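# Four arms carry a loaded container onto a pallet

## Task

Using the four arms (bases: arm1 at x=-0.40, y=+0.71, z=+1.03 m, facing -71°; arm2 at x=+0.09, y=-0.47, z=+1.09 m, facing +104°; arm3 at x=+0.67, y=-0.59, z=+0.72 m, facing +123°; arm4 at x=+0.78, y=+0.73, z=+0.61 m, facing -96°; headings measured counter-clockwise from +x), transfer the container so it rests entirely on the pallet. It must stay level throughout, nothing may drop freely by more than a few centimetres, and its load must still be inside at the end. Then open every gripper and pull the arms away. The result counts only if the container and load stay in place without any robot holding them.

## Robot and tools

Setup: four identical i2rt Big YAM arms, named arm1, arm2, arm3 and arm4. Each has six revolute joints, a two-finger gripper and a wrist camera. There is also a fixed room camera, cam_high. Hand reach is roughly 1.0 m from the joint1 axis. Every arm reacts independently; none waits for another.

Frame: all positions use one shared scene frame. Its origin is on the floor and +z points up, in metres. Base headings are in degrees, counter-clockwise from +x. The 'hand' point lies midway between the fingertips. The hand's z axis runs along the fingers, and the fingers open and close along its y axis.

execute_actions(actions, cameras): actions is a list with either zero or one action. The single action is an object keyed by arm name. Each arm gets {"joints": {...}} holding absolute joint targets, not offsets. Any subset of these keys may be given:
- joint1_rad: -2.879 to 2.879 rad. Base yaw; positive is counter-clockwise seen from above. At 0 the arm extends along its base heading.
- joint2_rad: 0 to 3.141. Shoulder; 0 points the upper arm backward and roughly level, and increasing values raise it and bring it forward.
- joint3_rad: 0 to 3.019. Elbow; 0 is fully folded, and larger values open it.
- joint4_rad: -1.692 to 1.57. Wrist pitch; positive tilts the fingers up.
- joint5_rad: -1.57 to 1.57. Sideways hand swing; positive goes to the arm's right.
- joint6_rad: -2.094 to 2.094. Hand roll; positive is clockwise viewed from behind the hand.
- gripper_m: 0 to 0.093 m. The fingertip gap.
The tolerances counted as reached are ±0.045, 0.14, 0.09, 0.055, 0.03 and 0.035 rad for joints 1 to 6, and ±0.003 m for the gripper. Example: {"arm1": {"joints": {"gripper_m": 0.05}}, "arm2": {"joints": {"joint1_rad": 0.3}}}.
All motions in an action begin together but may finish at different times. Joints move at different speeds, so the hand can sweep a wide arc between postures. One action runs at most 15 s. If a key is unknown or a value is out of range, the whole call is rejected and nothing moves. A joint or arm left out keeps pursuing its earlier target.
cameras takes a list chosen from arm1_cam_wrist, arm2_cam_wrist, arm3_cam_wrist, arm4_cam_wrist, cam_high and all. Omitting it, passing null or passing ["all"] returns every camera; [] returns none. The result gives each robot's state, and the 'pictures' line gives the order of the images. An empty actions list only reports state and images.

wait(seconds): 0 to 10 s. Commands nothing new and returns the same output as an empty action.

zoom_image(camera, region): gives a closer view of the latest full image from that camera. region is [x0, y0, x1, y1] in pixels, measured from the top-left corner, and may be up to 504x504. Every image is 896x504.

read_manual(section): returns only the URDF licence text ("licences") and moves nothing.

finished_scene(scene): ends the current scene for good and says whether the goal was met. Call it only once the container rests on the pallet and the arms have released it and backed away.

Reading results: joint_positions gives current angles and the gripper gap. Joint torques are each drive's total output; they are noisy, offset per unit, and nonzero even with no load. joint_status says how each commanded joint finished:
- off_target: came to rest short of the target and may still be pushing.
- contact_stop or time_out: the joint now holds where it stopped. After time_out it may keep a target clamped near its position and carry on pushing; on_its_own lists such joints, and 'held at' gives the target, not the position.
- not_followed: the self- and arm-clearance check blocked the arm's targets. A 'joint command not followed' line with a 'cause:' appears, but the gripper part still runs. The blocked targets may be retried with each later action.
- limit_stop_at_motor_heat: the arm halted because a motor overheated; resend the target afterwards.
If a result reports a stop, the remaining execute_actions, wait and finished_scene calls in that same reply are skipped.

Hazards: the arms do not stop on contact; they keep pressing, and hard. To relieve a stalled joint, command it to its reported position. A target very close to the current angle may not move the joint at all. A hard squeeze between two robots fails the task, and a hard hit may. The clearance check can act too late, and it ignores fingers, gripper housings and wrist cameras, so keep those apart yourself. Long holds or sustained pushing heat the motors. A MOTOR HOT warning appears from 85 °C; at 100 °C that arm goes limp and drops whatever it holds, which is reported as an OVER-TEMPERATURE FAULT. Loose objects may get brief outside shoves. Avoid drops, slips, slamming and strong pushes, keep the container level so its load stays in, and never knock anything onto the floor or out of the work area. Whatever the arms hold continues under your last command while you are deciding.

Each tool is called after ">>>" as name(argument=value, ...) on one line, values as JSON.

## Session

>>> execute_actions(actions=[])

Scene clock: 0.00 s.
Joint torques (N m, as the arm reports them, + toward a larger angle): no reading
Motor temperatures (°C, as the motors report them): arm1=[26 30 30 27 27 30] | arm2=[27 27 28 26 26 27] | arm3=[28 27 28 26 26 29] | arm4=[27 27 29 29 28 25]
arm1.joint_positions: joint1_rad=+0.650 joint2_rad=+0.461 joint3_rad=+1.448 joint4_rad=-1.215 joint5_rad=+0.000 joint6_rad=-0.270 gripper_m=+0.094
arm1.joint_status: not commanded
arm1.hand: x=-0.2652 y=+0.6216 z=+1.6504 quat_wxyz=(-0.568, -0.126, -0.772, +0.257) (m; scene frame)
arm2.joint_positions: joint1_rad=-0.888 joint2_rad=+0.634 joint3_rad=+1.315 joint4_rad=-1.387 joint5_rad=-0.044 joint6_rad=-0.326 gripper_m=+0.095
arm2.joint_status: not commanded
arm2.hand: x=+0.2298 y=-0.2828 z=+1.5812 quat_wxyz=(-0.397, +0.538, -0.728, -0.149) (m; scene frame)
arm3.joint_positions: joint1_rad=-0.772 joint2_rad=+0.549 joint3_rad=+1.428 joint4_rad=-1.196 joint5_rad=+0.300 joint6_rad=-0.022 gripper_m=+0.095
arm3.joint_status: not commanded
arm3.hand: x=+0.7604 y=-0.3901 z=+1.3210 quat_wxyz=(-0.524, +0.449, -0.673, -0.266) (m; scene frame)
arm4.joint_positions: joint1_rad=-0.650 joint2_rad=+0.648 joint3_rad=+1.401 joint4_rad=-1.226 joint5_rad=-0.129 joint6_rad=+0.506 gripper_m=+0.095
arm4.joint_status: not commanded
arm4.hand: x=+0.6160 y=+0.5221 z=+1.1695 quat_wxyz=(-0.358, -0.839, -0.162, +0.376) (m; scene frame)
pictures: arm1_cam_wrist, arm2_cam_wrist, arm3_cam_wrist, arm4_cam_wrist, cam_high
camera_calibration (this result's frames):
arm1_cam_wrist: T_world_to_cam=[[-0.485952, -0.835951, 0.255021, -0.0351077], [-0.737919, 0.236086, -0.632249, 0.703923], [0.468323, -0.495428, -0.731591, 1.76236], [0, 0, 0, 1]] pos_world=[-0.322974, 0.677586, 1.74333]
arm2_cam_wrist: T_world_to_cam=[[0.90417, -0.374093, 0.206231, -0.64104], [-0.327284, -0.91692, -0.228348, 0.181152], [0.27452, 0.138969, -0.951486, 1.6025], [0, 0, 0, 1]] pos_world=[0.198978, -0.296405, 1.69833]
arm3_cam_wrist: T_world_to_cam=[[0.879563, -0.465946, 0.0962437, -0.975075], [-0.334123, -0.748924, -0.572255, 0.721287], [0.338719, 0.471177, -0.814409, 1.12742], [0, 0, 0, 1]] pos_world=[0.71676, -0.445357, 1.42478]
arm4_cam_wrist: T_world_to_cam=[[-0.539362, 0.703122, -0.463365, 0.502875], [0.840778, 0.41915, -0.342645, -0.330231], [-0.0467015, -0.574397, -0.817243, 1.405], [0, 0, 0, 1]] pos_world=[0.614498, 0.59186, 1.26809]
Images, in order (width x height): arm1_cam_wrist 896x504, arm2_cam_wrist 896x504, arm3_cam_wrist 896x504, arm4_cam_wrist 896x504, cam_high 896x504.

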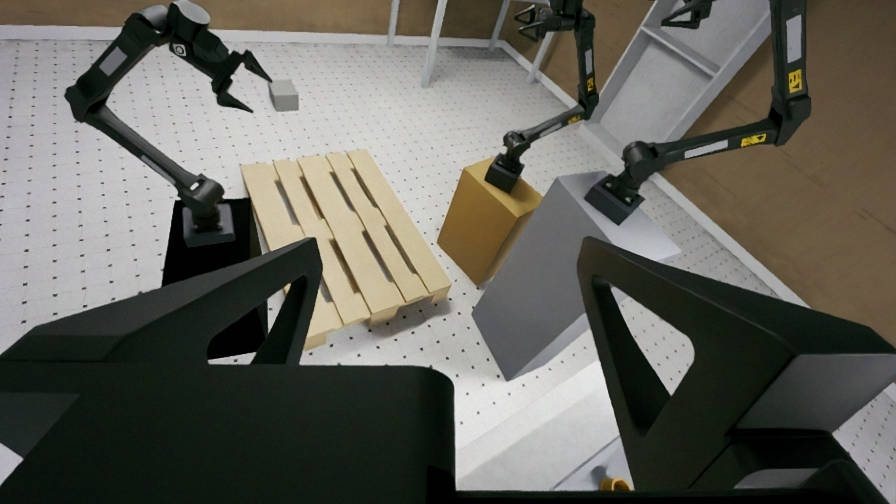

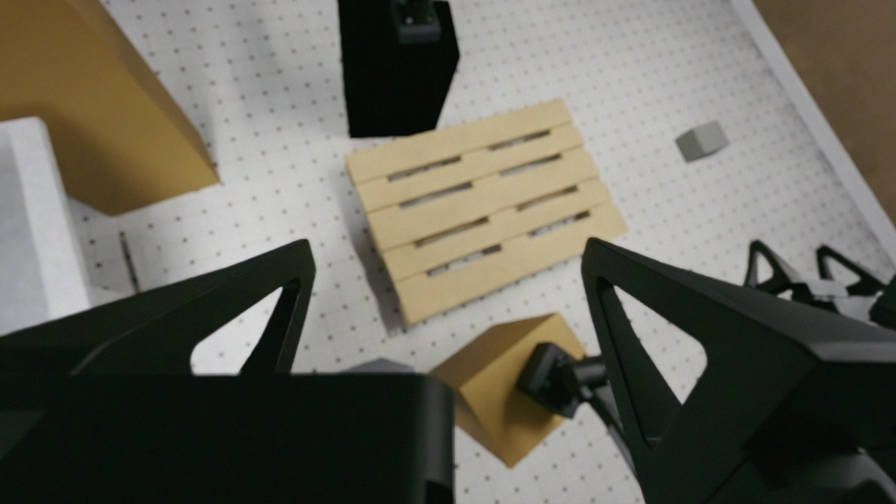

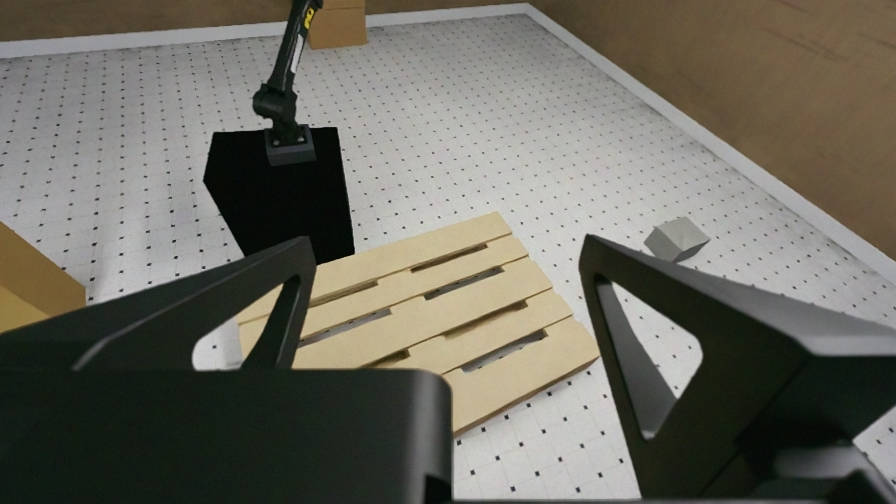

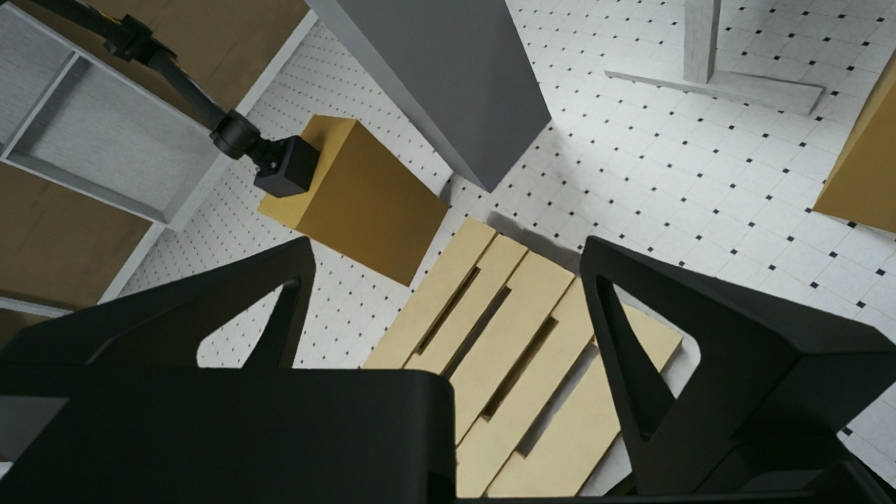

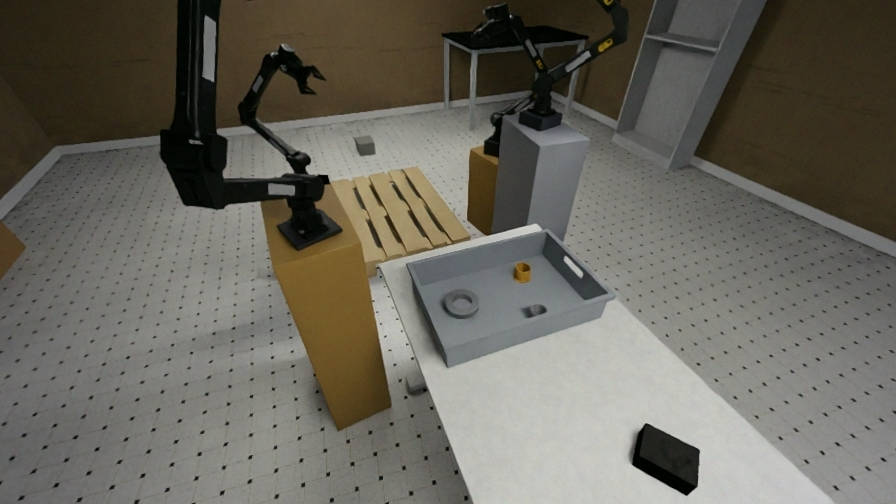

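>>> zoom_image(camera="cam_high", region=[320, 150, 640, 380])

Region (320, 150, 640, 380) of cam_high's 896x504 image, scaled by 1.575, with more detail than that image has; it fills the top 362 rows of this view, and the rest is white.

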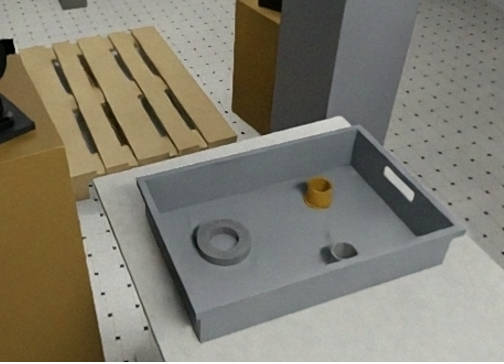

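>>> execute_actions(actions=[{"arm1":{"joints":{"joint1_rad":-1.155,"joint2_rad":0.9,"joint3_rad":1.745,"joint4_rad":-0.961,"joint5_rad":0,"joint6_rad":-0.806,"gripper_m":0.093}},"arm2":{"joints":{"joint1_rad":0.708,"joint2_rad":0.9,"joint3_rad":2.0,"joint4_rad":-1.086,"joint5_rad":0,"joint6_rad":0.97,"gripper_m":0.093}},"arm3":{"joints":{"joint1_rad":-0.6,"joint2_rad":1.35,"joint3_rad":1.04,"joint4_rad":-1.25,"joint5_rad":0,"joint6_rad":-0.867,"gripper_m":0.093}},"arm4":{"joints":{"joint1_rad":-0.95,"joint2_rad":1.0,"joint3_rad":1.6,"joint4_rad":-1.4,"joint5_rad":0,"joint6_rad":0.53,"gripper_m":0.093}}}], cameras=[])

>>> execute_actions(actions=[{"arm1":{"joints":{"joint2_rad":2.34}},"arm2":{"joints":{"joint2_rad":2.62,"joint3_rad":2.18}}}], cameras=["arm1_cam_wrist","arm2_cam_wrist"])

Scene clock: 2.87 s.
Joint torques (N m, as the arm reports them, + toward a larger angle): arm1=[-0.48 -2.33  8.44  1.75 -0.08 -0.15] | arm2=[0.59 1.58 5.89 2.96 0.02 0.16] | arm3=[ 0.97 -6.05 11.44 -0.49 -0.19 -0.24] | arm4=[-1.48 -5.2   9.3   1.92  0.13  0.1 ]
Motor temperatures (°C, as the motors report them): arm1=[26 30 30 27 27 30] | arm2=[27 27 28 26 26 27] | arm3=[28 28 29 26 26 29] | arm4=[27 27 30 29 28 25]
arm1.joint_positions: joint1_rad=-1.149 joint2_rad=+0.899 joint3_rad=+1.724 joint4_rad=-0.972 joint5_rad=+0.000 joint6_rad=-0.790 gripper_m=+0.093
arm1.joint_status: all done
arm1.hand: x=-0.6505 y=+0.4785 z=+1.7382 quat_wxyz=(+0.010, -0.544, -0.530, +0.650) (m; scene frame)
arm2.joint_positions: joint1_rad=+0.701 joint2_rad=+0.899 joint3_rad=+1.989 joint4_rad=-1.099 joint5_rad=-0.001 joint6_rad=+0.956 gripper_m=+0.093
arm2.joint_status: all done
arm2.hand: x=-0.1203 y=-0.3317 z=+1.8964 quat_wxyz=(+0.114, +0.501, -0.499, -0.698) (m; scene frame)
arm3.joint_positions: joint1_rad=-0.606 joint2_rad=+1.331 joint3_rad=+1.014 joint4_rad=-1.233 joint5_rad=+0.004 joint6_rad=-0.853 gripper_m=+0.093
arm3.joint_status: all done
arm3.hand: x=+0.6803 y=-0.2197 z=+0.8632 quat_wxyz=(-0.004, +0.930, -0.366, -0.002) (m; scene frame)
arm4.joint_positions: joint1_rad=-0.942 joint2_rad=+1.006 joint3_rad=+1.582 joint4_rad=-1.393 joint5_rad=-0.003 joint6_rad=+0.517 gripper_m=+0.093
arm4.joint_status: all done
arm4.hand: x=+0.4608 y=+0.5432 z=+1.1213 quat_wxyz=(-0.179, -0.931, -0.001, +0.317) (m; scene frame)
pictures: none
No camera images: the call's "cameras" was empty. Leave "cameras" out to get every camera's image.

Scene clock: 4.83 s.
Joint torques (N m, as the arm reports them, + toward a larger angle): arm1=[ -0.36 -20.87   7.43  -0.1   -0.13  -0.22] | arm2=[  0.34 -21.76   9.9    0.42   0.11   0.24] | arm3=[ 0.73 -5.65 11.55 -0.46 -0.23 -0.24] | arm4=[-1.84 -5.4   9.11  1.74  0.18  0.11]
Motor temperatures (°C, as the motors report them): arm1=[26 30 31 27 27 30] | arm2=[27 28 29 26 26 27] | arm3=[28 28 30 26 26 29] | arm4=[27 27 31 29 28 25]
arm1.joint_positions: joint1_rad=-1.149 joint2_rad=+2.338 joint3_rad=+1.728 joint4_rad=-0.962 joint5_rad=+0.000 joint6_rad=-0.790 gripper_m=+0.093
arm1.joint_status: all done
arm1.hand: x=-0.8664 y=+0.2722 z=+0.9134 quat_wxyz=(-0.001, -0.716, -0.698, -0.005) (m; scene frame)
arm2.joint_positions: joint1_rad=+0.701 joint2_rad=+2.635 joint3_rad=+2.144 joint4_rad=-1.082 joint5_rad=-0.001 joint6_rad=+0.956 gripper_m=+0.093
arm2.joint_status: all done
arm2.hand: x=-0.4963 y=-0.0504 z=+0.9241 quat_wxyz=(-0.004, +0.704, -0.710, -0.004) (m; scene frame)
arm3.joint_positions: joint1_rad=-0.606 joint2_rad=+1.331 joint3_rad=+1.014 joint4_rad=-1.233 joint5_rad=+0.004 joint6_rad=-0.853 gripper_m=+0.093
arm3.joint_status: not commanded
arm3.hand: x=+0.6803 y=-0.2197 z=+0.8632 quat_wxyz=(-0.004, +0.930, -0.366, -0.002) (m; scene frame)
arm4.joint_positions: joint1_rad=-0.942 joint2_rad=+1.006 joint3_rad=+1.582 joint4_rad=-1.393 joint5_rad=-0.003 joint6_rad=+0.517 gripper_m=+0.093
arm4.joint_status: not commanded
arm4.hand: x=+0.4608 y=+0.5432 z=+1.1213 quat_wxyz=(-0.179, -0.931, -0.001, +0.317) (m; scene frame)
pictures: arm1_cam_wrist, arm2_cam_wrist
camera_calibration (this result's frames):
arm1_cam_wrist: T_world_to_cam=[[-0.999697, 0.0236083, -0.00703697, -0.871174], [0.0149153, 0.8074, 0.589815, -0.742635], [0.0196062, 0.589531, -0.807507, 0.716834], [0, 0, 0, 1]] pos_world=[-0.873887, 0.197575, 1.01074]
arm2_cam_wrist: T_world_to_cam=[[0.999953, -0.00851731, -0.0045647, 0.498678], [-0.00437086, -0.819937, 0.572437, -0.568316], [-0.00861839, -0.57239, -0.819936, 0.846355], [0, 0, 0, 1]] pos_world=[-0.493844, 0.0227085, 1.02156]
Images, in order (width x height): arm1_cam_wrist 896x504, arm2_cam_wrist 896x504.

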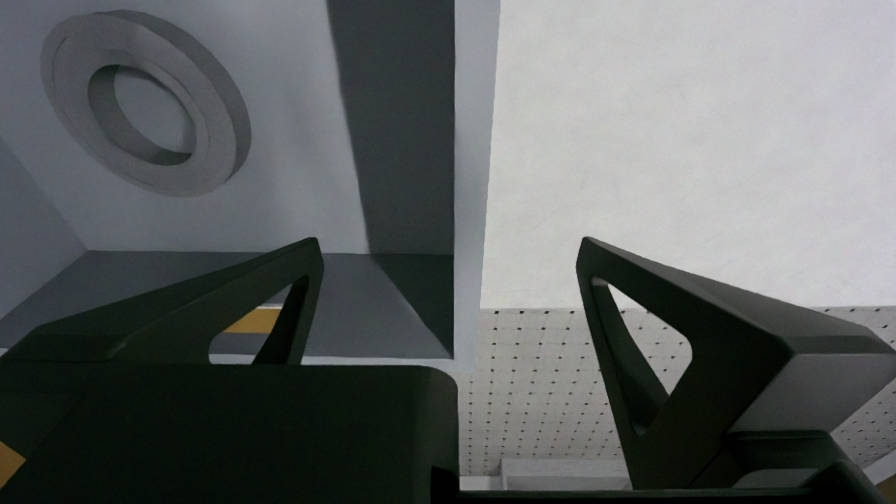

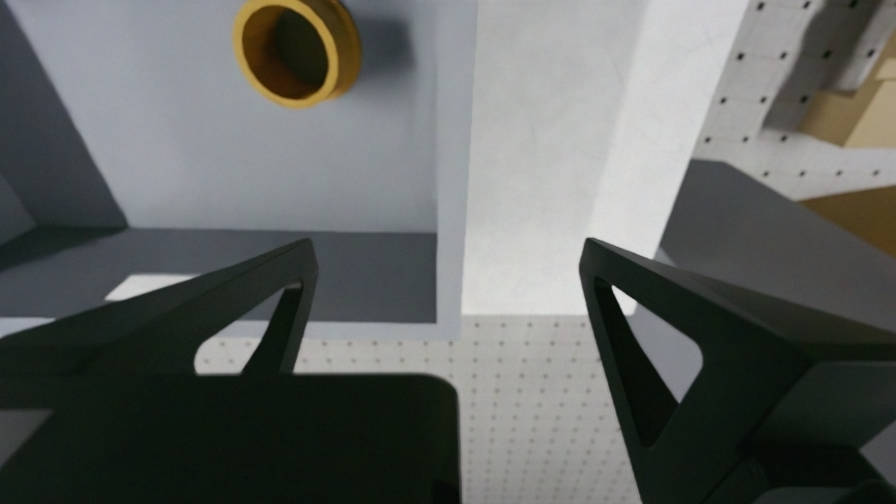

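>>> execute_actions(actions=[{"arm1":{"joints":{"joint1_rad":-1.172,"joint2_rad":2.60,"joint3_rad":1.83,"joint4_rad":-0.787,"joint6_rad":-0.825}},"arm2":{"joints":{"joint2_rad":2.875,"joint3_rad":2.315,"joint4_rad":-0.964}}}], cameras=["arm1_cam_wrist","arm2_cam_wrist"])

Scene clock: 6.43 s.
Joint torques (N m, as the arm reports them, + toward a larger angle): arm1=[  0.45 -20.07   5.63   0.1    0.    -0.21] | arm2=[  0.32 -21.88   8.31   0.75   0.1    0.24] | arm3=[ 1.12 -6.08 11.5  -0.44 -0.21 -0.21] | arm4=[-1.54 -5.57  9.22  1.87  0.15  0.09]
Motor temperatures (°C, as the motors report them): arm1=[26 31 31 27 27 30] | arm2=[27 28 29 26 26 27] | arm3=[28 28 30 26 26 29] | arm4=[27 27 31 29 28 25]
arm1.joint_positions: joint1_rad=-1.174 joint2_rad=+2.572 joint3_rad=+1.826 joint4_rad=-0.793 joint5_rad=-0.002 joint6_rad=-0.809 gripper_m=+0.093
arm1.joint_status: all done
arm1.hand: x=-0.8907 y=+0.2714 z=+0.7944 quat_wxyz=(-0.002, -0.718, -0.696, +0.012) (m; scene frame)
arm2.joint_positions: joint1_rad=+0.701 joint2_rad=+2.893 joint3_rad=+2.296 joint4_rad=-0.968 joint5_rad=-0.001 joint6_rad=+0.957 gripper_m=+0.093
arm2.joint_status: all done
arm2.hand: x=-0.4972 y=-0.0481 z=+0.7925 quat_wxyz=(-0.003, +0.704, -0.710, -0.008) (m; scene frame)
arm3.joint_positions: joint1_rad=-0.606 joint2_rad=+1.331 joint3_rad=+1.014 joint4_rad=-1.233 joint5_rad=+0.004 joint6_rad=-0.853 gripper_m=+0.093
arm3.joint_status: not commanded
arm3.hand: x=+0.6803 y=-0.2197 z=+0.8632 quat_wxyz=(-0.004, +0.930, -0.366, -0.002) (m; scene frame)
arm4.joint_positions: joint1_rad=-0.942 joint2_rad=+1.006 joint3_rad=+1.582 joint4_rad=-1.393 joint5_rad=-0.003 joint6_rad=+0.517 gripper_m=+0.093
arm4.joint_status: not commanded
arm4.hand: x=+0.4608 y=+0.5432 z=+1.1213 quat_wxyz=(-0.179, -0.931, -0.001, +0.317) (m; scene frame)
pictures: arm1_cam_wrist, arm2_cam_wrist
camera_calibration (this result's frames):
arm1_cam_wrist: T_world_to_cam=[[-0.999434, 0.0298689, 0.0154525, -0.915583], [0.0333516, 0.82141, 0.569363, -0.642544], [0.00431341, 0.569556, -0.821941, 0.625036], [0, 0, 0, 1]] pos_world=[-0.896332, 0.199147, 0.893732]
arm2_cam_wrist: T_world_to_cam=[[0.999896, -0.00877662, -0.0114322, 0.504366], [-0.000722335, -0.822725, 0.568439, -0.486316], [-0.0143945, -0.568372, -0.822646, 0.739184], [0, 0, 0, 1]] pos_world=[-0.494024, 0.0244544, 0.890294]
Images, in order (width x height): arm1_cam_wrist 896x504, arm2_cam_wrist 896x504.

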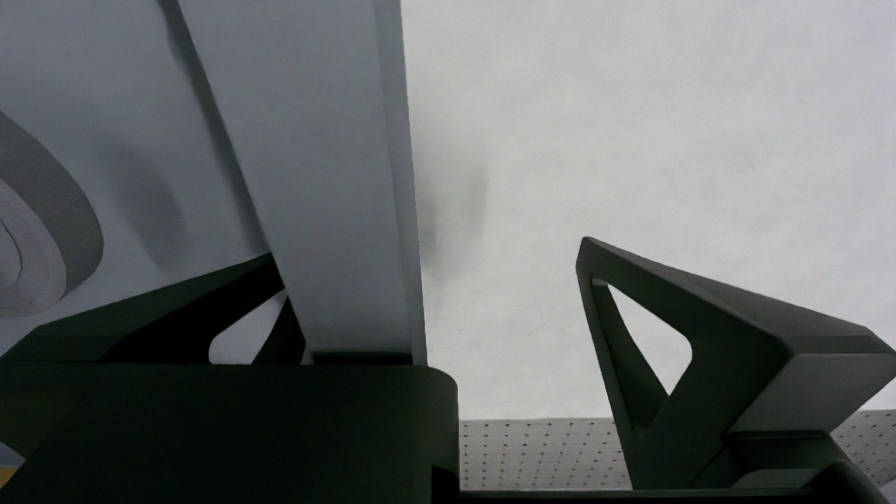

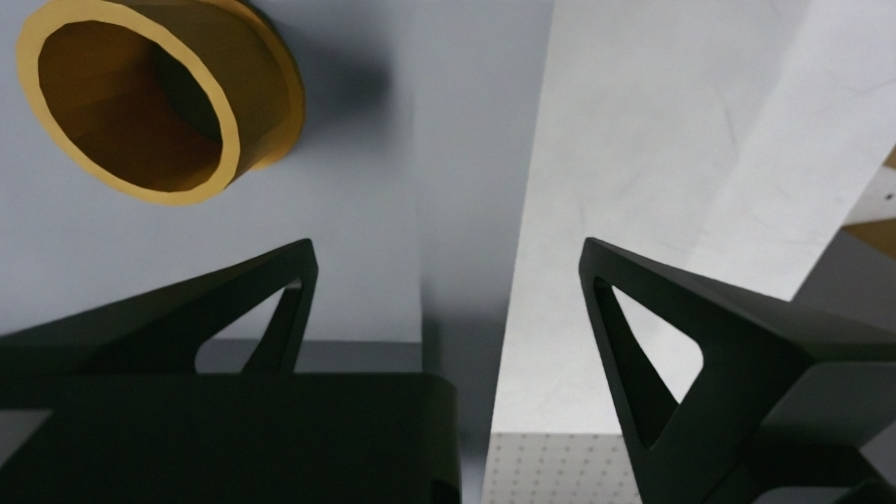

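>>> execute_actions(actions=[{"arm1":{"joints":{"joint1_rad":-1.148,"joint2_rad":2.565,"joint3_rad":1.765,"joint4_rad":-0.775}},"arm2":{"joints":{"joint2_rad":2.89,"joint3_rad":2.265,"joint4_rad":-0.94}}}], cameras=[])

>>> execute_actions(actions=[{"arm1":{"joints":{"gripper_m":0.0}},"arm2":{"joints":{"gripper_m":0.0}}}], cameras=["arm1_cam_wrist","arm2_cam_wrist"])

Scene clock: 7.37 s.
Joint torques (N m, as the arm reports them, + toward a larger angle): arm1=[  0.72 -21.04   4.1    0.13   0.03  -0.21] | arm2=[  0.36 -21.01   7.01   1.01   0.11   0.24] | arm3=[ 1.27 -5.77 11.46 -0.4  -0.24 -0.24] | arm4=[-1.78 -5.63  9.04  1.79  0.19  0.08]
Motor temperatures (°C, as the motors report them): arm1=[26 31 31 27 27 30] | arm2=[27 29 29 26 26 27] | arm3=[28 28 30 26 26 29] | arm4=[27 27 31 29 28 25]
arm1.joint_positions: joint1_rad=-1.156 joint2_rad=+2.559 joint3_rad=+1.777 joint4_rad=-0.782 joint5_rad=-0.003 joint6_rad=-0.809 gripper_m=+0.093
arm1.joint_status: all done
arm1.hand: x=-0.8695 y=+0.2743 z=+0.7893 quat_wxyz=(-0.003, -0.712, -0.703, +0.000) (m; scene frame)
arm2.joint_positions: joint1_rad=+0.701 joint2_rad=+2.893 joint3_rad=+2.262 joint4_rad=-0.951 joint5_rad=-0.001 joint6_rad=+0.957 gripper_m=+0.093
arm2.joint_status: all done
arm2.hand: x=-0.4877 y=-0.0548 z=+0.7819 quat_wxyz=(-0.004, +0.704, -0.710, +0.000) (m; scene frame)
arm3.joint_positions: joint1_rad=-0.606 joint2_rad=+1.331 joint3_rad=+1.014 joint4_rad=-1.233 joint5_rad=+0.004 joint6_rad=-0.853 gripper_m=+0.093
arm3.joint_status: not commanded
arm3.hand: x=+0.6803 y=-0.2197 z=+0.8632 quat_wxyz=(-0.004, +0.930, -0.366, -0.002) (m; scene frame)
arm4.joint_positions: joint1_rad=-0.942 joint2_rad=+1.006 joint3_rad=+1.582 joint4_rad=-1.393 joint5_rad=-0.003 joint6_rad=+0.517 gripper_m=+0.093
arm4.joint_status: not commanded
arm4.hand: x=+0.4608 y=+0.5432 z=+1.1213 quat_wxyz=(-0.179, -0.931, -0.001, +0.317) (m; scene frame)
pictures: none
No camera images: the call's "cameras" was empty. Leave "cameras" out to get every camera's image.

Scene clock: 8.07 s.
Joint torques (N m, as the arm reports them, + toward a larger angle): arm1=[  0.71 -21.04   4.29   0.2    0.38  -0.26] | arm2=[  0.44 -20.98   7.07   0.55   0.53   0.01] | arm3=[ 1.14 -5.83 11.59 -0.23 -0.21 -0.21] | arm4=[-1.17 -5.99  9.06  1.86  0.19  0.07]
Motor temperatures (°C, as the motors report them): arm1=[26 31 31 27 27 30] | arm2=[27 29 29 26 26 27] | arm3=[28 28 31 26 26 29] | arm4=[27 27 31 29 28 25]
arm1.joint_positions: joint1_rad=-1.158 joint2_rad=+2.558 joint3_rad=+1.775 joint4_rad=-0.784 joint5_rad=-0.010 joint6_rad=-0.805 gripper_m=+0.012
arm1.joint_status: gripper_m off_target (ended at +0.012, target +0.000)
arm1.hand: x=-0.8686 y=+0.2752 z=+0.7891 quat_wxyz=(-0.006, -0.714, -0.700, -0.002) (m; scene frame)
arm2.joint_positions: joint1_rad=+0.700 joint2_rad=+2.893 joint3_rad=+2.261 joint4_rad=-0.939 joint5_rad=-0.012 joint6_rad=+0.979 gripper_m=+0.013
arm2.joint_status: gripper_m off_target (ended at +0.013, target +0.000)
arm2.hand: x=-0.4908 y=-0.0544 z=+0.7817 quat_wxyz=(+0.002, +0.696, -0.718, -0.005) (m; scene frame)
arm3.joint_positions: joint1_rad=-0.606 joint2_rad=+1.331 joint3_rad=+1.014 joint4_rad=-1.233 joint5_rad=+0.004 joint6_rad=-0.853 gripper_m=+0.093
arm3.joint_status: not commanded
arm3.hand: x=+0.6803 y=-0.2197 z=+0.8632 quat_wxyz=(-0.004, +0.930, -0.366, -0.002) (m; scene frame)
arm4.joint_positions: joint1_rad=-0.942 joint2_rad=+1.006 joint3_rad=+1.582 joint4_rad=-1.393 joint5_rad=-0.003 joint6_rad=+0.517 gripper_m=+0.093
arm4.joint_status: not commanded
arm4.hand: x=+0.4608 y=+0.5432 z=+1.1213 quat_wxyz=(-0.179, -0.931, -0.001, +0.317) (m; scene frame)
pictures: arm1_cam_wrist, arm2_cam_wrist
camera_calibration (this result's frames):
arm1_cam_wrist: T_world_to_cam=[[-0.999784, 0.0178708, -0.0106264, -0.869922], [0.0083735, 0.8139, 0.580945, -0.672167], [0.0190307, 0.58073, -0.813873, 0.621789], [0, 0, 0, 1]] pos_world=[-0.875939, 0.201531, 0.887306]
arm2_cam_wrist: T_world_to_cam=[[0.999423, -0.0313392, -0.0130898, 0.49763], [-0.0180115, -0.815825, 0.578018, -0.50096], [-0.0287936, -0.577449, -0.815919, 0.714011], [0, 0, 0, 1]] pos_world=[-0.485807, 0.019205, 0.878653]
Images, in order (width x height): arm1_cam_wrist 896x504, arm2_cam_wrist 896x504.

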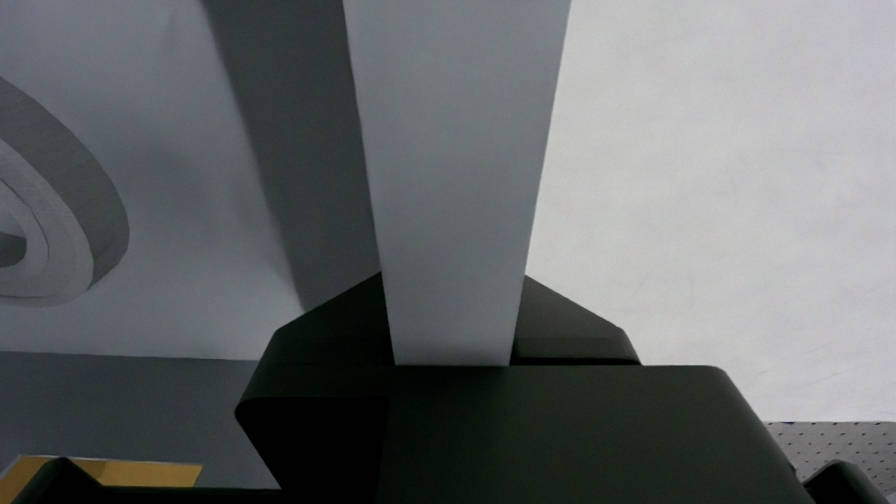

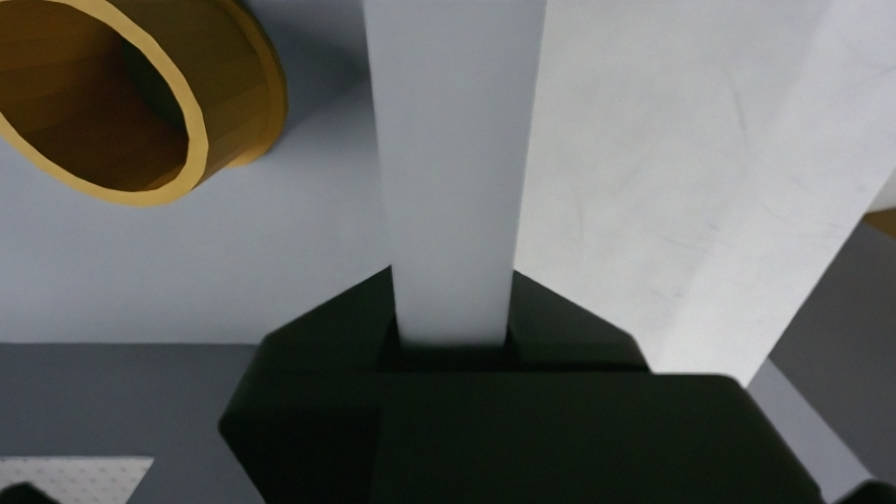

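>>> execute_actions(actions=[{"arm1":{"joints":{"joint1_rad":-1.155,"joint2_rad":2.375,"joint3_rad":1.745,"joint4_rad":-0.826}},"arm2":{"joints":{"joint2_rad":2.65,"joint3_rad":2.205,"joint4_rad":-0.965}}}], cameras=["cam_high"])

Scene clock: 9.50 s.
Joint torques (N m, as the arm reports them, + toward a larger angle): arm1=[  0.25 -28.39   7.21  -0.75   1.34  -0.38] | arm2=[  0.63 -29.19   9.49  -0.36   1.15  -0.08] | arm3=[ 2.01 -6.02 11.61 -0.42 -0.21 -0.2 ] | arm4=[-1.25 -5.72  9.08  1.89  0.19  0.07]
Motor temperatures (°C, as the motors report them): arm1=[26 32 31 27 28 30] | arm2=[27 30 29 26 26 27] | arm3=[28 28 31 26 26 29] | arm4=[27 27 32 29 28 25]
arm1.joint_positions: joint1_rad=-1.158 joint2_rad=+2.476 joint3_rad=+1.721 joint4_rad=-0.810 joint5_rad=-0.030 joint6_rad=-0.792 gripper_m=+0.011
arm1.joint_status: all done
arm1.hand: x=-0.8626 y=+0.2764 z=+0.8258 quat_wxyz=(-0.016, -0.718, -0.695, +0.000) (m; scene frame)
arm2.joint_positions: joint1_rad=+0.696 joint2_rad=+2.785 joint3_rad=+2.167 joint4_rad=-0.943 joint5_rad=-0.027 joint6_rad=+0.988 gripper_m=+0.012
arm2.joint_status: all done
arm2.hand: x=-0.4906 y=-0.0550 z=+0.8267 quat_wxyz=(+0.010, +0.692, -0.722, -0.008) (m; scene frame)
arm3.joint_positions: joint1_rad=-0.606 joint2_rad=+1.331 joint3_rad=+1.014 joint4_rad=-1.233 joint5_rad=+0.004 joint6_rad=-0.853 gripper_m=+0.093
arm3.joint_status: not commanded
arm3.hand: x=+0.6803 y=-0.2197 z=+0.8632 quat_wxyz=(-0.004, +0.930, -0.366, -0.002) (m; scene frame)
arm4.joint_positions: joint1_rad=-0.942 joint2_rad=+1.006 joint3_rad=+1.582 joint4_rad=-1.393 joint5_rad=-0.003 joint6_rad=+0.517 gripper_m=+0.093
arm4.joint_status: not commanded
arm4.hand: x=+0.4608 y=+0.5432 z=+1.1213 quat_wxyz=(-0.179, -0.931, -0.001, +0.317) (m; scene frame)
pictures: cam_high
Images, in order (width x height): cam_high 896x504.

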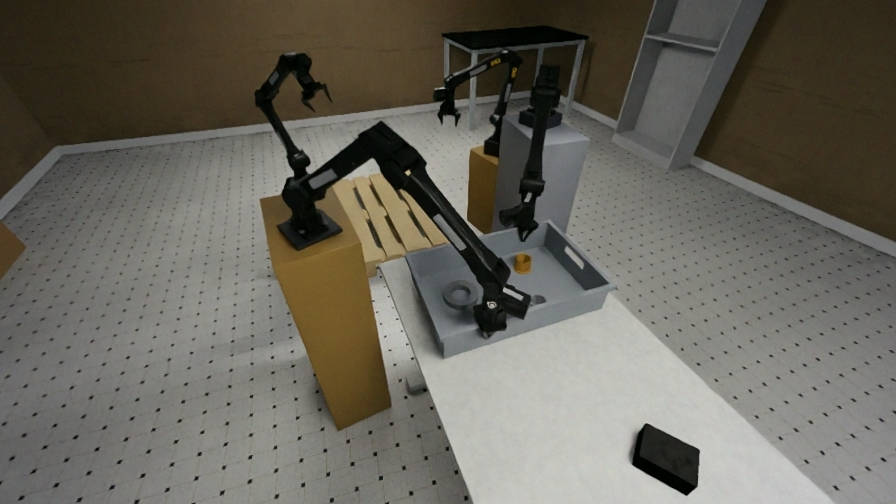

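>>> execute_actions(actions=[{"arm1":{"joints":{"joint1_rad":-1.025,"joint2_rad":2.23,"joint3_rad":1.425,"joint4_rad":-0.651,"joint6_rad":-0.66}},"arm2":{"joints":{"joint1_rad":0.602,"joint2_rad":2.45,"joint3_rad":1.775,"joint4_rad":-0.735,"joint6_rad":0.88}}}], cameras=[])

>>> execute_actions(actions=[{"arm1":{"joints":{"joint1_rad":-0.864,"joint2_rad":2.14,"joint3_rad":1.175,"joint4_rad":-0.505,"joint6_rad":-0.50}},"arm2":{"joints":{"joint1_rad":0.462,"joint2_rad":2.35,"joint3_rad":1.50,"joint4_rad":-0.569,"joint6_rad":0.74}}}], cameras=[])

>>> execute_actions(actions=[{"arm1":{"joints":{"joint1_rad":-0.655,"joint2_rad":2.085,"joint3_rad":0.995,"joint4_rad":-0.396,"joint6_rad":-0.294}},"arm2":{"joints":{"joint1_rad":0.287,"joint2_rad":2.29,"joint3_rad":1.305,"joint4_rad":-0.446,"joint6_rad":0.567}}}], cameras=["cam_high"])

Scene clock: 11.20 s.
Joint torques (N m, as the arm reports them, + toward a larger angle): arm1=[  0.79 -25.05   6.6   -0.31   1.54  -0.04] | arm2=[  0.65 -26.9    8.21   0.27   1.11   0.01] | arm3=[ 0.93 -6.23 11.58 -0.53 -0.23 -0.21] | arm4=[-1.26 -5.74  9.14  1.82  0.17  0.07]
Motor temperatures (°C, as the motors report them): arm1=[26 32 31 27 28 30] | arm2=[27 30 30 26 26 27] | arm3=[28 28 31 26 26 29] | arm4=[27 27 32 29 28 25]
arm1.joint_positions: joint1_rad=-1.036 joint2_rad=+2.318 joint3_rad=+1.396 joint4_rad=-0.647 joint5_rad=-0.033 joint6_rad=-0.664 gripper_m=+0.011
arm1.joint_status: all done
arm1.hand: x=-0.7526 y=+0.2840 z=+0.8349 quat_wxyz=(-0.018, -0.720, -0.693, -0.005) (m; scene frame)
arm2.joint_positions: joint1_rad=+0.592 joint2_rad=+2.581 joint3_rad=+1.739 joint4_rad=-0.728 joint5_rad=-0.026 joint6_rad=+0.888 gripper_m=+0.012
arm2.joint_status: all done
arm2.hand: x=-0.3837 y=-0.0503 z=+0.8384 quat_wxyz=(+0.009, +0.690, -0.724, -0.005) (m; scene frame)
arm3.joint_positions: joint1_rad=-0.606 joint2_rad=+1.331 joint3_rad=+1.014 joint4_rad=-1.233 joint5_rad=+0.004 joint6_rad=-0.853 gripper_m=+0.093
arm3.joint_status: not commanded
arm3.hand: x=+0.6803 y=-0.2197 z=+0.8632 quat_wxyz=(-0.004, +0.930, -0.366, -0.002) (m; scene frame)
arm4.joint_positions: joint1_rad=-0.942 joint2_rad=+1.006 joint3_rad=+1.582 joint4_rad=-1.393 joint5_rad=-0.003 joint6_rad=+0.517 gripper_m=+0.093
arm4.joint_status: not commanded
arm4.hand: x=+0.4608 y=+0.5432 z=+1.1213 quat_wxyz=(-0.179, -0.931, -0.001, +0.317) (m; scene frame)
pictures: none
No camera images: the call's "cameras" was empty. Leave "cameras" out to get every camera's image.

Scene clock: 12.47 s.
Joint torques (N m, as the arm reports them, + toward a larger angle): arm1=[  1.05 -21.97   5.81  -0.65   1.77  -0.01] | arm2=[  0.82 -23.9    7.58   0.51   1.11   0.04] | arm3=[ 0.82 -6.04 11.63 -0.42 -0.19 -0.24] | arm4=[-1.2  -5.34  9.07  1.87  0.18  0.14]
Motor temperatures (°C, as the motors report them): arm1=[26 33 31 27 28 30] | arm2=[27 31 30 26 27 27] | arm3=[28 28 32 26 26 29] | arm4=[27 27 32 29 28 25]
arm1.joint_positions: joint1_rad=-0.876 joint2_rad=+2.217 joint3_rad=+1.142 joint4_rad=-0.492 joint5_rad=-0.038 joint6_rad=-0.505 gripper_m=+0.011
arm1.joint_status: all done
arm1.hand: x=-0.6408 y=+0.2952 z=+0.8342 quat_wxyz=(-0.020, -0.720, -0.694, -0.007) (m; scene frame)
arm2.joint_positions: joint1_rad=+0.448 joint2_rad=+2.466 joint3_rad=+1.459 joint4_rad=-0.566 joint5_rad=-0.027 joint6_rad=+0.746 gripper_m=+0.013
arm2.joint_status: all done
arm2.hand: x=-0.2741 y=-0.0406 z=+0.8405 quat_wxyz=(+0.009, +0.689, -0.724, -0.005) (m; scene frame)
arm3.joint_positions: joint1_rad=-0.606 joint2_rad=+1.331 joint3_rad=+1.014 joint4_rad=-1.233 joint5_rad=+0.004 joint6_rad=-0.853 gripper_m=+0.093
arm3.joint_status: not commanded
arm3.hand: x=+0.6803 y=-0.2197 z=+0.8632 quat_wxyz=(-0.004, +0.930, -0.366, -0.002) (m; scene frame)
arm4.joint_positions: joint1_rad=-0.942 joint2_rad=+1.006 joint3_rad=+1.582 joint4_rad=-1.393 joint5_rad=-0.003 joint6_rad=+0.517 gripper_m=+0.093
arm4.joint_status: not commanded
arm4.hand: x=+0.4608 y=+0.5432 z=+1.1213 quat_wxyz=(-0.179, -0.931, -0.001, +0.317) (m; scene frame)
pictures: none
No camera images: the call's "cameras" was empty. Leave "cameras" out to get every camera's image.

Scene clock: 13.73 s.
Joint torques (N m, as the arm reports them, + toward a larger angle): arm1=[  1.   -19.28   4.61  -0.79   1.73   0.  ] | arm2=[  1.16 -21.76   6.84   0.35   1.18   0.09] | arm3=[ 0.85 -5.65 11.58 -0.31 -0.18 -0.2 ] | arm4=[-1.48 -4.94  9.19  1.73  0.18  0.1 ]
Motor temperatures (°C, as the motors report them): arm1=[26 33 31 27 28 30] | arm2=[27 31 30 26 27 27] | arm3=[28 28 32 26 26 29] | arm4=[27 27 32 29 28 25]
arm1.joint_positions: joint1_rad=-0.669 joint2_rad=+2.150 joint3_rad=+0.966 joint4_rad=-0.378 joint5_rad=-0.037 joint6_rad=-0.301 gripper_m=+0.011
arm1.joint_status: all done
arm1.hand: x=-0.5317 y=+0.3052 z=+0.8355 quat_wxyz=(-0.020, -0.719, -0.695, -0.008) (m; scene frame)
arm2.joint_positions: joint1_rad=+0.273 joint2_rad=+2.394 joint3_rad=+1.264 joint4_rad=-0.440 joint5_rad=-0.028 joint6_rad=+0.568 gripper_m=+0.013
arm2.joint_status: all done
arm2.hand: x=-0.1669 y=-0.0308 z=+0.8419 quat_wxyz=(+0.009, +0.690, -0.723, -0.010) (m; scene frame)
arm3.joint_positions: joint1_rad=-0.606 joint2_rad=+1.331 joint3_rad=+1.014 joint4_rad=-1.233 joint5_rad=+0.004 joint6_rad=-0.853 gripper_m=+0.093
arm3.joint_status: not commanded
arm3.hand: x=+0.6803 y=-0.2197 z=+0.8632 quat_wxyz=(-0.004, +0.930, -0.366, -0.002) (m; scene frame)
arm4.joint_positions: joint1_rad=-0.942 joint2_rad=+1.006 joint3_rad=+1.582 joint4_rad=-1.393 joint5_rad=-0.003 joint6_rad=+0.517 gripper_m=+0.093
arm4.joint_status: not commanded
arm4.hand: x=+0.4608 y=+0.5432 z=+1.1213 quat_wxyz=(-0.179, -0.931, -0.001, +0.317) (m; scene frame)
pictures: cam_high
Images, in order (width x height): cam_high 896x504.

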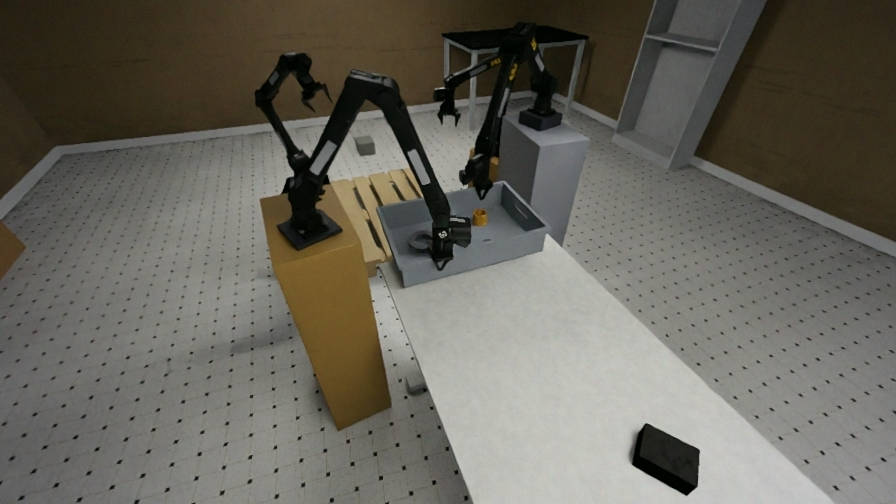

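>>> execute_actions(actions=[{"arm1":{"joints":{"joint1_rad":-0.388,"joint2_rad":2.04,"joint3_rad":0.905,"joint4_rad":-0.352,"joint6_rad":-0.027}},"arm2":{"joints":{"joint1_rad":0.072,"joint2_rad":2.265,"joint3_rad":1.175,"joint4_rad":-0.348,"joint6_rad":0.352}}}], cameras=[])

>>> execute_actions(actions=[{"arm1":{"joints":{"joint1_rad":-0.106,"joint2_rad":2.06,"joint3_rad":0.945,"joint4_rad":-0.37,"joint6_rad":0.255}},"arm2":{"joints":{"joint1_rad":-0.17,"joint2_rad":2.25,"joint3_rad":1.105,"joint4_rad":-0.298,"joint6_rad":0.105}}}], cameras=[])

>>> execute_actions(actions=[{"arm1":{"joints":{"joint1_rad":0.144,"joint2_rad":2.195,"joint3_rad":1.08,"joint4_rad":-0.38,"joint6_rad":0.507}},"arm2":{"joints":{"joint1_rad":-0.422,"joint2_rad":2.35,"joint3_rad":1.165,"joint4_rad":-0.272,"joint6_rad":-0.148}}}], cameras=["cam_high"])

Scene clock: 15.43 s.
Joint torques (N m, as the arm reports them, + toward a larger angle): arm1=[  0.94 -18.5    4.09  -0.73   1.24   0.07] | arm2=[  1.65 -20.24   5.84   0.43   1.46   0.25] | arm3=[ 0.86 -6.26 11.45 -0.29 -0.24 -0.19] | arm4=[-1.48 -5.61  9.13  1.8   0.2   0.1 ]
Motor temperatures (°C, as the motors report them): arm1=[26 33 31 27 28 30] | arm2=[27 31 30 26 27 27] | arm3=[28 28 32 26 26 29] | arm4=[27 27 33 29 28 25]
arm1.joint_positions: joint1_rad=-0.401 joint2_rad=+2.106 joint3_rad=+0.879 joint4_rad=-0.335 joint5_rad=-0.026 joint6_rad=-0.042 gripper_m=+0.011
arm1.joint_status: all done
arm1.hand: x=-0.4182 y=+0.3120 z=+0.8416 quat_wxyz=(-0.014, -0.716, -0.698, -0.009) (m; scene frame)
arm2.joint_positions: joint1_rad=+0.051 joint2_rad=+2.360 joint3_rad=+1.140 joint4_rad=-0.343 joint5_rad=-0.036 joint6_rad=+0.337 gripper_m=+0.013
arm2.joint_status: all done
arm2.hand: x=-0.0540 y=-0.0213 z=+0.8391 quat_wxyz=(+0.010, +0.694, -0.720, -0.017) (m; scene frame)
arm3.joint_positions: joint1_rad=-0.606 joint2_rad=+1.331 joint3_rad=+1.014 joint4_rad=-1.233 joint5_rad=+0.004 joint6_rad=-0.853 gripper_m=+0.093
arm3.joint_status: not commanded
arm3.hand: x=+0.6803 y=-0.2197 z=+0.8632 quat_wxyz=(-0.004, +0.930, -0.366, -0.002) (m; scene frame)
arm4.joint_positions: joint1_rad=-0.942 joint2_rad=+1.006 joint3_rad=+1.582 joint4_rad=-1.393 joint5_rad=-0.003 joint6_rad=+0.517 gripper_m=+0.093
arm4.joint_status: not commanded
arm4.hand: x=+0.4608 y=+0.5432 z=+1.1213 quat_wxyz=(-0.179, -0.931, -0.001, +0.317) (m; scene frame)
pictures: none
No camera images: the call's "cameras" was empty. Leave "cameras" out to get every camera's image.

Scene clock: 16.70 s.
Joint torques (N m, as the arm reports them, + toward a larger angle): arm1=[  0.55 -17.52   5.31  -0.78   1.04   0.02] | arm2=[  1.87 -19.06   5.33   1.06   1.73   0.27] | arm3=[ 1.13 -6.36 11.48 -0.39 -0.15 -0.2 ] | arm4=[-1.42 -5.13  9.07  1.87  0.16  0.1 ]
Motor temperatures (°C, as the motors report them): arm1=[26 33 31 27 28 30] | arm2=[27 32 30 26 27 27] | arm3=[28 28 32 26 26 29] | arm4=[27 27 33 29 28 25]
arm1.joint_positions: joint1_rad=-0.113 joint2_rad=+2.107 joint3_rad=+0.906 joint4_rad=-0.352 joint5_rad=-0.021 joint6_rad=+0.245 gripper_m=+0.011
arm1.joint_status: all done
arm1.hand: x=-0.3006 y=+0.3099 z=+0.8459 quat_wxyz=(-0.015, -0.715, -0.699, -0.008) (m; scene frame)
arm2.joint_positions: joint1_rad=-0.195 joint2_rad=+2.337 joint3_rad=+1.071 joint4_rad=-0.308 joint5_rad=-0.043 joint6_rad=+0.089 gripper_m=+0.013
arm2.joint_status: all done
arm2.hand: x=+0.0597 y=-0.0241 z=+0.8406 quat_wxyz=(+0.013, +0.694, -0.719, -0.018) (m; scene frame)
arm3.joint_positions: joint1_rad=-0.606 joint2_rad=+1.331 joint3_rad=+1.014 joint4_rad=-1.233 joint5_rad=+0.004 joint6_rad=-0.853 gripper_m=+0.093
arm3.joint_status: not commanded
arm3.hand: x=+0.6803 y=-0.2197 z=+0.8632 quat_wxyz=(-0.004, +0.930, -0.366, -0.002) (m; scene frame)
arm4.joint_positions: joint1_rad=-0.942 joint2_rad=+1.006 joint3_rad=+1.582 joint4_rad=-1.393 joint5_rad=-0.003 joint6_rad=+0.517 gripper_m=+0.093
arm4.joint_status: not commanded
arm4.hand: x=+0.4608 y=+0.5432 z=+1.1213 quat_wxyz=(-0.179, -0.931, -0.001, +0.317) (m; scene frame)
pictures: none
No camera images: the call's "cameras" was empty. Leave "cameras" out to get every camera's image.

Scene clock: 18.00 s.
Joint torques (N m, as the arm reports them, + toward a larger angle): arm1=[  0.16 -19.38   4.14  -1.01   0.99  -0.05] | arm2=[  2.15 -18.64   5.67   1.42   1.63   0.23] | arm3=[ 0.88 -5.61 11.42 -0.47 -0.2  -0.19] | arm4=[-1.19 -5.18  9.1   1.84  0.17  0.06]
Motor temperatures (°C, as the motors report them): arm1=[26 33 31 27 28 30] | arm2=[27 32 30 26 27 27] | arm3=[28 28 33 26 26 29] | arm4=[27 27 33 29 28 25]
arm1.joint_positions: joint1_rad=+0.143 joint2_rad=+2.247 joint3_rad=+1.058 joint4_rad=-0.354 joint5_rad=-0.020 joint6_rad=+0.505 gripper_m=+0.011
arm1.joint_status: all done
arm1.hand: x=-0.1807 y=+0.3073 z=+0.8104 quat_wxyz=(-0.017, -0.717, -0.697, -0.009) (m; scene frame)
arm2.joint_positions: joint1_rad=-0.450 joint2_rad=+2.424 joint3_rad=+1.123 joint4_rad=-0.291 joint5_rad=-0.041 joint6_rad=-0.160 gripper_m=+0.013
arm2.joint_status: all done
arm2.hand: x=+0.1735 y=-0.0296 z=+0.8085 quat_wxyz=(+0.017, +0.692, -0.721, -0.016) (m; scene frame)
arm3.joint_positions: joint1_rad=-0.606 joint2_rad=+1.331 joint3_rad=+1.014 joint4_rad=-1.233 joint5_rad=+0.004 joint6_rad=-0.853 gripper_m=+0.093
arm3.joint_status: not commanded
arm3.hand: x=+0.6803 y=-0.2197 z=+0.8632 quat_wxyz=(-0.004, +0.930, -0.366, -0.002) (m; scene frame)
arm4.joint_positions: joint1_rad=-0.942 joint2_rad=+1.006 joint3_rad=+1.582 joint4_rad=-1.393 joint5_rad=-0.003 joint6_rad=+0.517 gripper_m=+0.093
arm4.joint_status: not commanded
arm4.hand: x=+0.4608 y=+0.5432 z=+1.1213 quat_wxyz=(-0.179, -0.931, -0.001, +0.317) (m; scene frame)
pictures: cam_high
Images, in order (width x height): cam_high 896x504.

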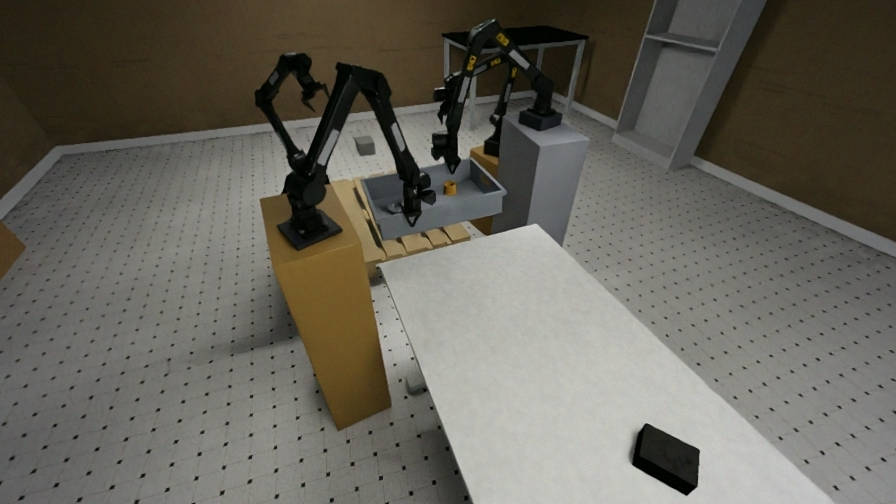

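>>> execute_actions(actions=[{"arm1":{"joints":{"joint1_rad":0.327,"joint2_rad":2.33,"joint3_rad":1.28,"joint4_rad":-0.426,"joint6_rad":0.697}},"arm2":{"joints":{"joint1_rad":-0.655,"joint2_rad":2.435,"joint3_rad":1.28,"joint4_rad":-0.307,"joint5_rad":-0.015,"joint6_rad":-0.368}}}], cameras=[])

>>> execute_actions(actions=[{"arm1":{"joints":{"joint1_rad":0.47,"joint2_rad":2.51,"joint3_rad":1.575,"joint4_rad":-0.533,"joint6_rad":0.846}},"arm2":{"joints":{"joint1_rad":-0.835,"joint2_rad":2.565,"joint3_rad":1.51,"joint4_rad":-0.391,"joint6_rad":-0.545}}}], cameras=[])

>>> execute_actions(actions=[{"arm1":{"joints":{"joint1_rad":0.581,"joint2_rad":2.745,"joint3_rad":2.0,"joint4_rad":-0.709,"joint6_rad":0.96}},"arm2":{"joints":{"joint1_rad":-0.98,"joint2_rad":2.725,"joint3_rad":1.83,"joint4_rad":-0.533,"joint6_rad":-0.685}}}], cameras=["cam_high","arm4_cam_wrist"])

Scene clock: 19.93 s.
Joint torques (N m, as the arm reports them, + toward a larger angle): arm1=[ -0.71 -22.06   3.8   -1.1    0.75  -0.16] | arm2=[  1.21 -20.19   5.35   1.78   1.13   0.07] | arm3=[ 1.04 -5.85 11.32 -0.36 -0.23 -0.23] | arm4=[-1.53 -5.71  9.11  1.7   0.19  0.09]
Motor temperatures (°C, as the motors report them): arm1=[26 33 31 27 28 30] | arm2=[27 32 30 26 28 27] | arm3=[28 28 33 26 26 29] | arm4=[27 27 33 29 28 25]
arm1.joint_positions: joint1_rad=+0.331 joint2_rad=+2.393 joint3_rad=+1.270 joint4_rad=-0.398 joint5_rad=-0.014 joint6_rad=+0.707 gripper_m=+0.011
arm1.joint_status: all done
arm1.hand: x=-0.0702 y=+0.3052 z=+0.7766 quat_wxyz=(-0.027, -0.721, -0.692, -0.008) (m; scene frame)
arm2.joint_positions: joint1_rad=-0.668 joint2_rad=+2.521 joint3_rad=+1.244 joint4_rad=-0.336 joint5_rad=-0.045 joint6_rad=-0.365 gripper_m=+0.013
arm2.joint_status: joint5_rad off_target (ended at -0.045, target -0.015); the others done
arm2.hand: x=+0.2753 y=-0.0374 z=+0.7784 quat_wxyz=(+0.024, +0.687, -0.726, -0.018) (m; scene frame)
arm3.joint_positions: joint1_rad=-0.606 joint2_rad=+1.331 joint3_rad=+1.014 joint4_rad=-1.233 joint5_rad=+0.004 joint6_rad=-0.853 gripper_m=+0.093
arm3.joint_status: not commanded
arm3.hand: x=+0.6803 y=-0.2197 z=+0.8632 quat_wxyz=(-0.004, +0.930, -0.366, -0.002) (m; scene frame)
arm4.joint_positions: joint1_rad=-0.942 joint2_rad=+1.006 joint3_rad=+1.582 joint4_rad=-1.393 joint5_rad=-0.003 joint6_rad=+0.517 gripper_m=+0.093
arm4.joint_status: not commanded
arm4.hand: x=+0.4608 y=+0.5432 z=+1.1213 quat_wxyz=(-0.179, -0.931, -0.001, +0.317) (m; scene frame)
pictures: none
No camera images: the call's "cameras" was empty. Leave "cameras" out to get every camera's image.

Scene clock: 21.17 s.
Joint torques (N m, as the arm reports them, + toward a larger angle): arm1=[ -0.34 -24.2    5.4   -1.54   0.58  -0.18] | arm2=[  1.06 -21.82   6.82   1.95   0.75  -0.01] | arm3=[ 1.13 -5.87 11.43 -0.51 -0.2  -0.2 ] | arm4=[-1.84 -5.62  9.01  1.88  0.19  0.12]
Motor temperatures (°C, as the motors report them): arm1=[26 33 31 27 28 30] | arm2=[27 32 30 26 28 27] | arm3=[28 28 33 26 26 29] | arm4=[27 27 33 29 28 25]
arm1.joint_positions: joint1_rad=+0.475 joint2_rad=+2.572 joint3_rad=+1.553 joint4_rad=-0.491 joint5_rad=-0.011 joint6_rad=+0.858 gripper_m=+0.011
arm1.joint_status: all done
arm1.hand: x=+0.0354 y=+0.3077 z=+0.7355 quat_wxyz=(-0.031, -0.724, -0.689, -0.011) (m; scene frame)
arm2.joint_positions: joint1_rad=-0.845 joint2_rad=+2.655 joint3_rad=+1.461 joint4_rad=-0.425 joint5_rad=-0.036 joint6_rad=-0.534 gripper_m=+0.013
arm2.joint_status: all done
arm2.hand: x=+0.3760 y=-0.0376 z=+0.7408 quat_wxyz=(+0.023, +0.684, -0.729, -0.018) (m; scene frame)
arm3.joint_positions: joint1_rad=-0.606 joint2_rad=+1.331 joint3_rad=+1.014 joint4_rad=-1.233 joint5_rad=+0.004 joint6_rad=-0.853 gripper_m=+0.093
arm3.joint_status: not commanded
arm3.hand: x=+0.6803 y=-0.2197 z=+0.8632 quat_wxyz=(-0.004, +0.930, -0.366, -0.002) (m; scene frame)
arm4.joint_positions: joint1_rad=-0.942 joint2_rad=+1.006 joint3_rad=+1.582 joint4_rad=-1.393 joint5_rad=-0.003 joint6_rad=+0.517 gripper_m=+0.093
arm4.joint_status: not commanded
arm4.hand: x=+0.4608 y=+0.5432 z=+1.1213 quat_wxyz=(-0.179, -0.931, -0.001, +0.317) (m; scene frame)
pictures: none
No camera images: the call's "cameras" was empty. Leave "cameras" out to get every camera's image.

Scene clock: 22.33 s.
Joint torques (N m, as the arm reports them, + toward a larger angle): arm1=[ -0.23 -25.7    9.09  -1.77   0.29  -0.3 ] | arm2=[  0.76 -23.75   9.58   1.69   0.55  -0.15] | arm3=[ 0.65 -6.22 11.51 -0.32 -0.18 -0.23] | arm4=[-1.52 -5.6   9.    1.9   0.17  0.12]
Motor temperatures (°C, as the motors report them): arm1=[26 34 32 27 28 30] | arm2=[27 32 30 26 28 27] | arm3=[28 28 33 26 26 29] | arm4=[27 27 33 29 28 25]
arm1.joint_positions: joint1_rad=+0.585 joint2_rad=+2.794 joint3_rad=+1.948 joint4_rad=-0.661 joint5_rad=-0.005 joint6_rad=+0.983 gripper_m=+0.011
arm1.joint_status: all done
arm1.hand: x=+0.1389 y=+0.3099 z=+0.6935 quat_wxyz=(-0.032, -0.729, -0.684, -0.012) (m; scene frame)
arm2.joint_positions: joint1_rad=-0.986 joint2_rad=+2.822 joint3_rad=+1.754 joint4_rad=-0.561 joint5_rad=-0.031 joint6_rad=-0.661 gripper_m=+0.012
arm2.joint_status: all done
arm2.hand: x=+0.4719 y=-0.0411 z=+0.6987 quat_wxyz=(+0.026, +0.679, -0.734, -0.019) (m; scene frame)
arm3.joint_positions: joint1_rad=-0.606 joint2_rad=+1.331 joint3_rad=+1.014 joint4_rad=-1.233 joint5_rad=+0.004 joint6_rad=-0.853 gripper_m=+0.093
arm3.joint_status: not commanded
arm3.hand: x=+0.6803 y=-0.2197 z=+0.8632 quat_wxyz=(-0.004, +0.930, -0.366, -0.002) (m; scene frame)
arm4.joint_positions: joint1_rad=-0.942 joint2_rad=+1.006 joint3_rad=+1.582 joint4_rad=-1.393 joint5_rad=-0.003 joint6_rad=+0.517 gripper_m=+0.093
arm4.joint_status: not commanded
arm4.hand: x=+0.4608 y=+0.5432 z=+1.1213 quat_wxyz=(-0.179, -0.931, -0.001, +0.317) (m; scene frame)
pictures: arm4_cam_wrist, cam_high
camera_calibration (this result's frames):
arm4_cam_wrist: T_world_to_cam=[[-0.113944, 0.942852, -0.313125, -0.112741], [0.99325, 0.101228, -0.0566289, -0.443387], [-0.0216956, -0.317464, -0.948022, 1.366], [0, 0, 0, 1]] pos_world=[0.457184, 0.584838, 1.23459]
Images, in order (width x height): arm4_cam_wrist 896x504, cam_high 896x504.

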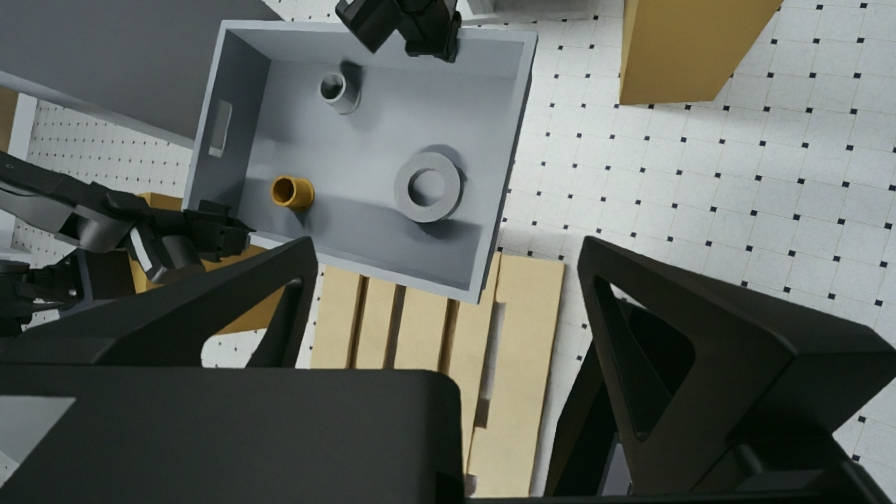

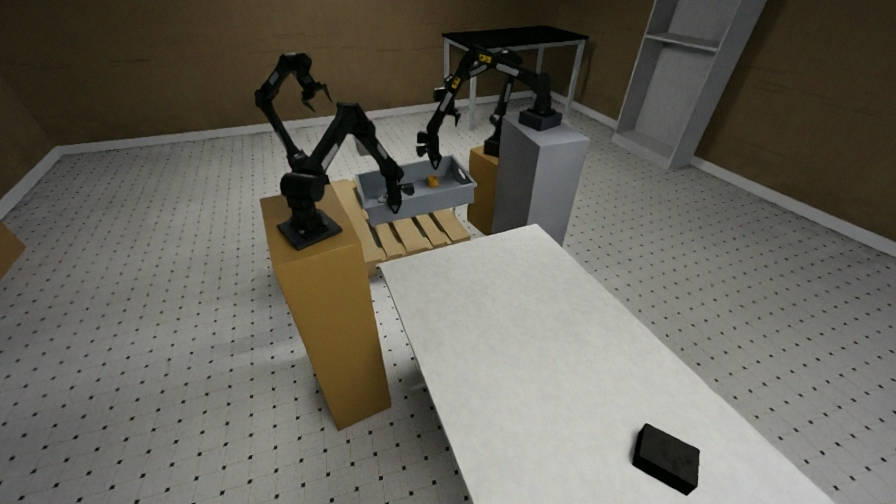

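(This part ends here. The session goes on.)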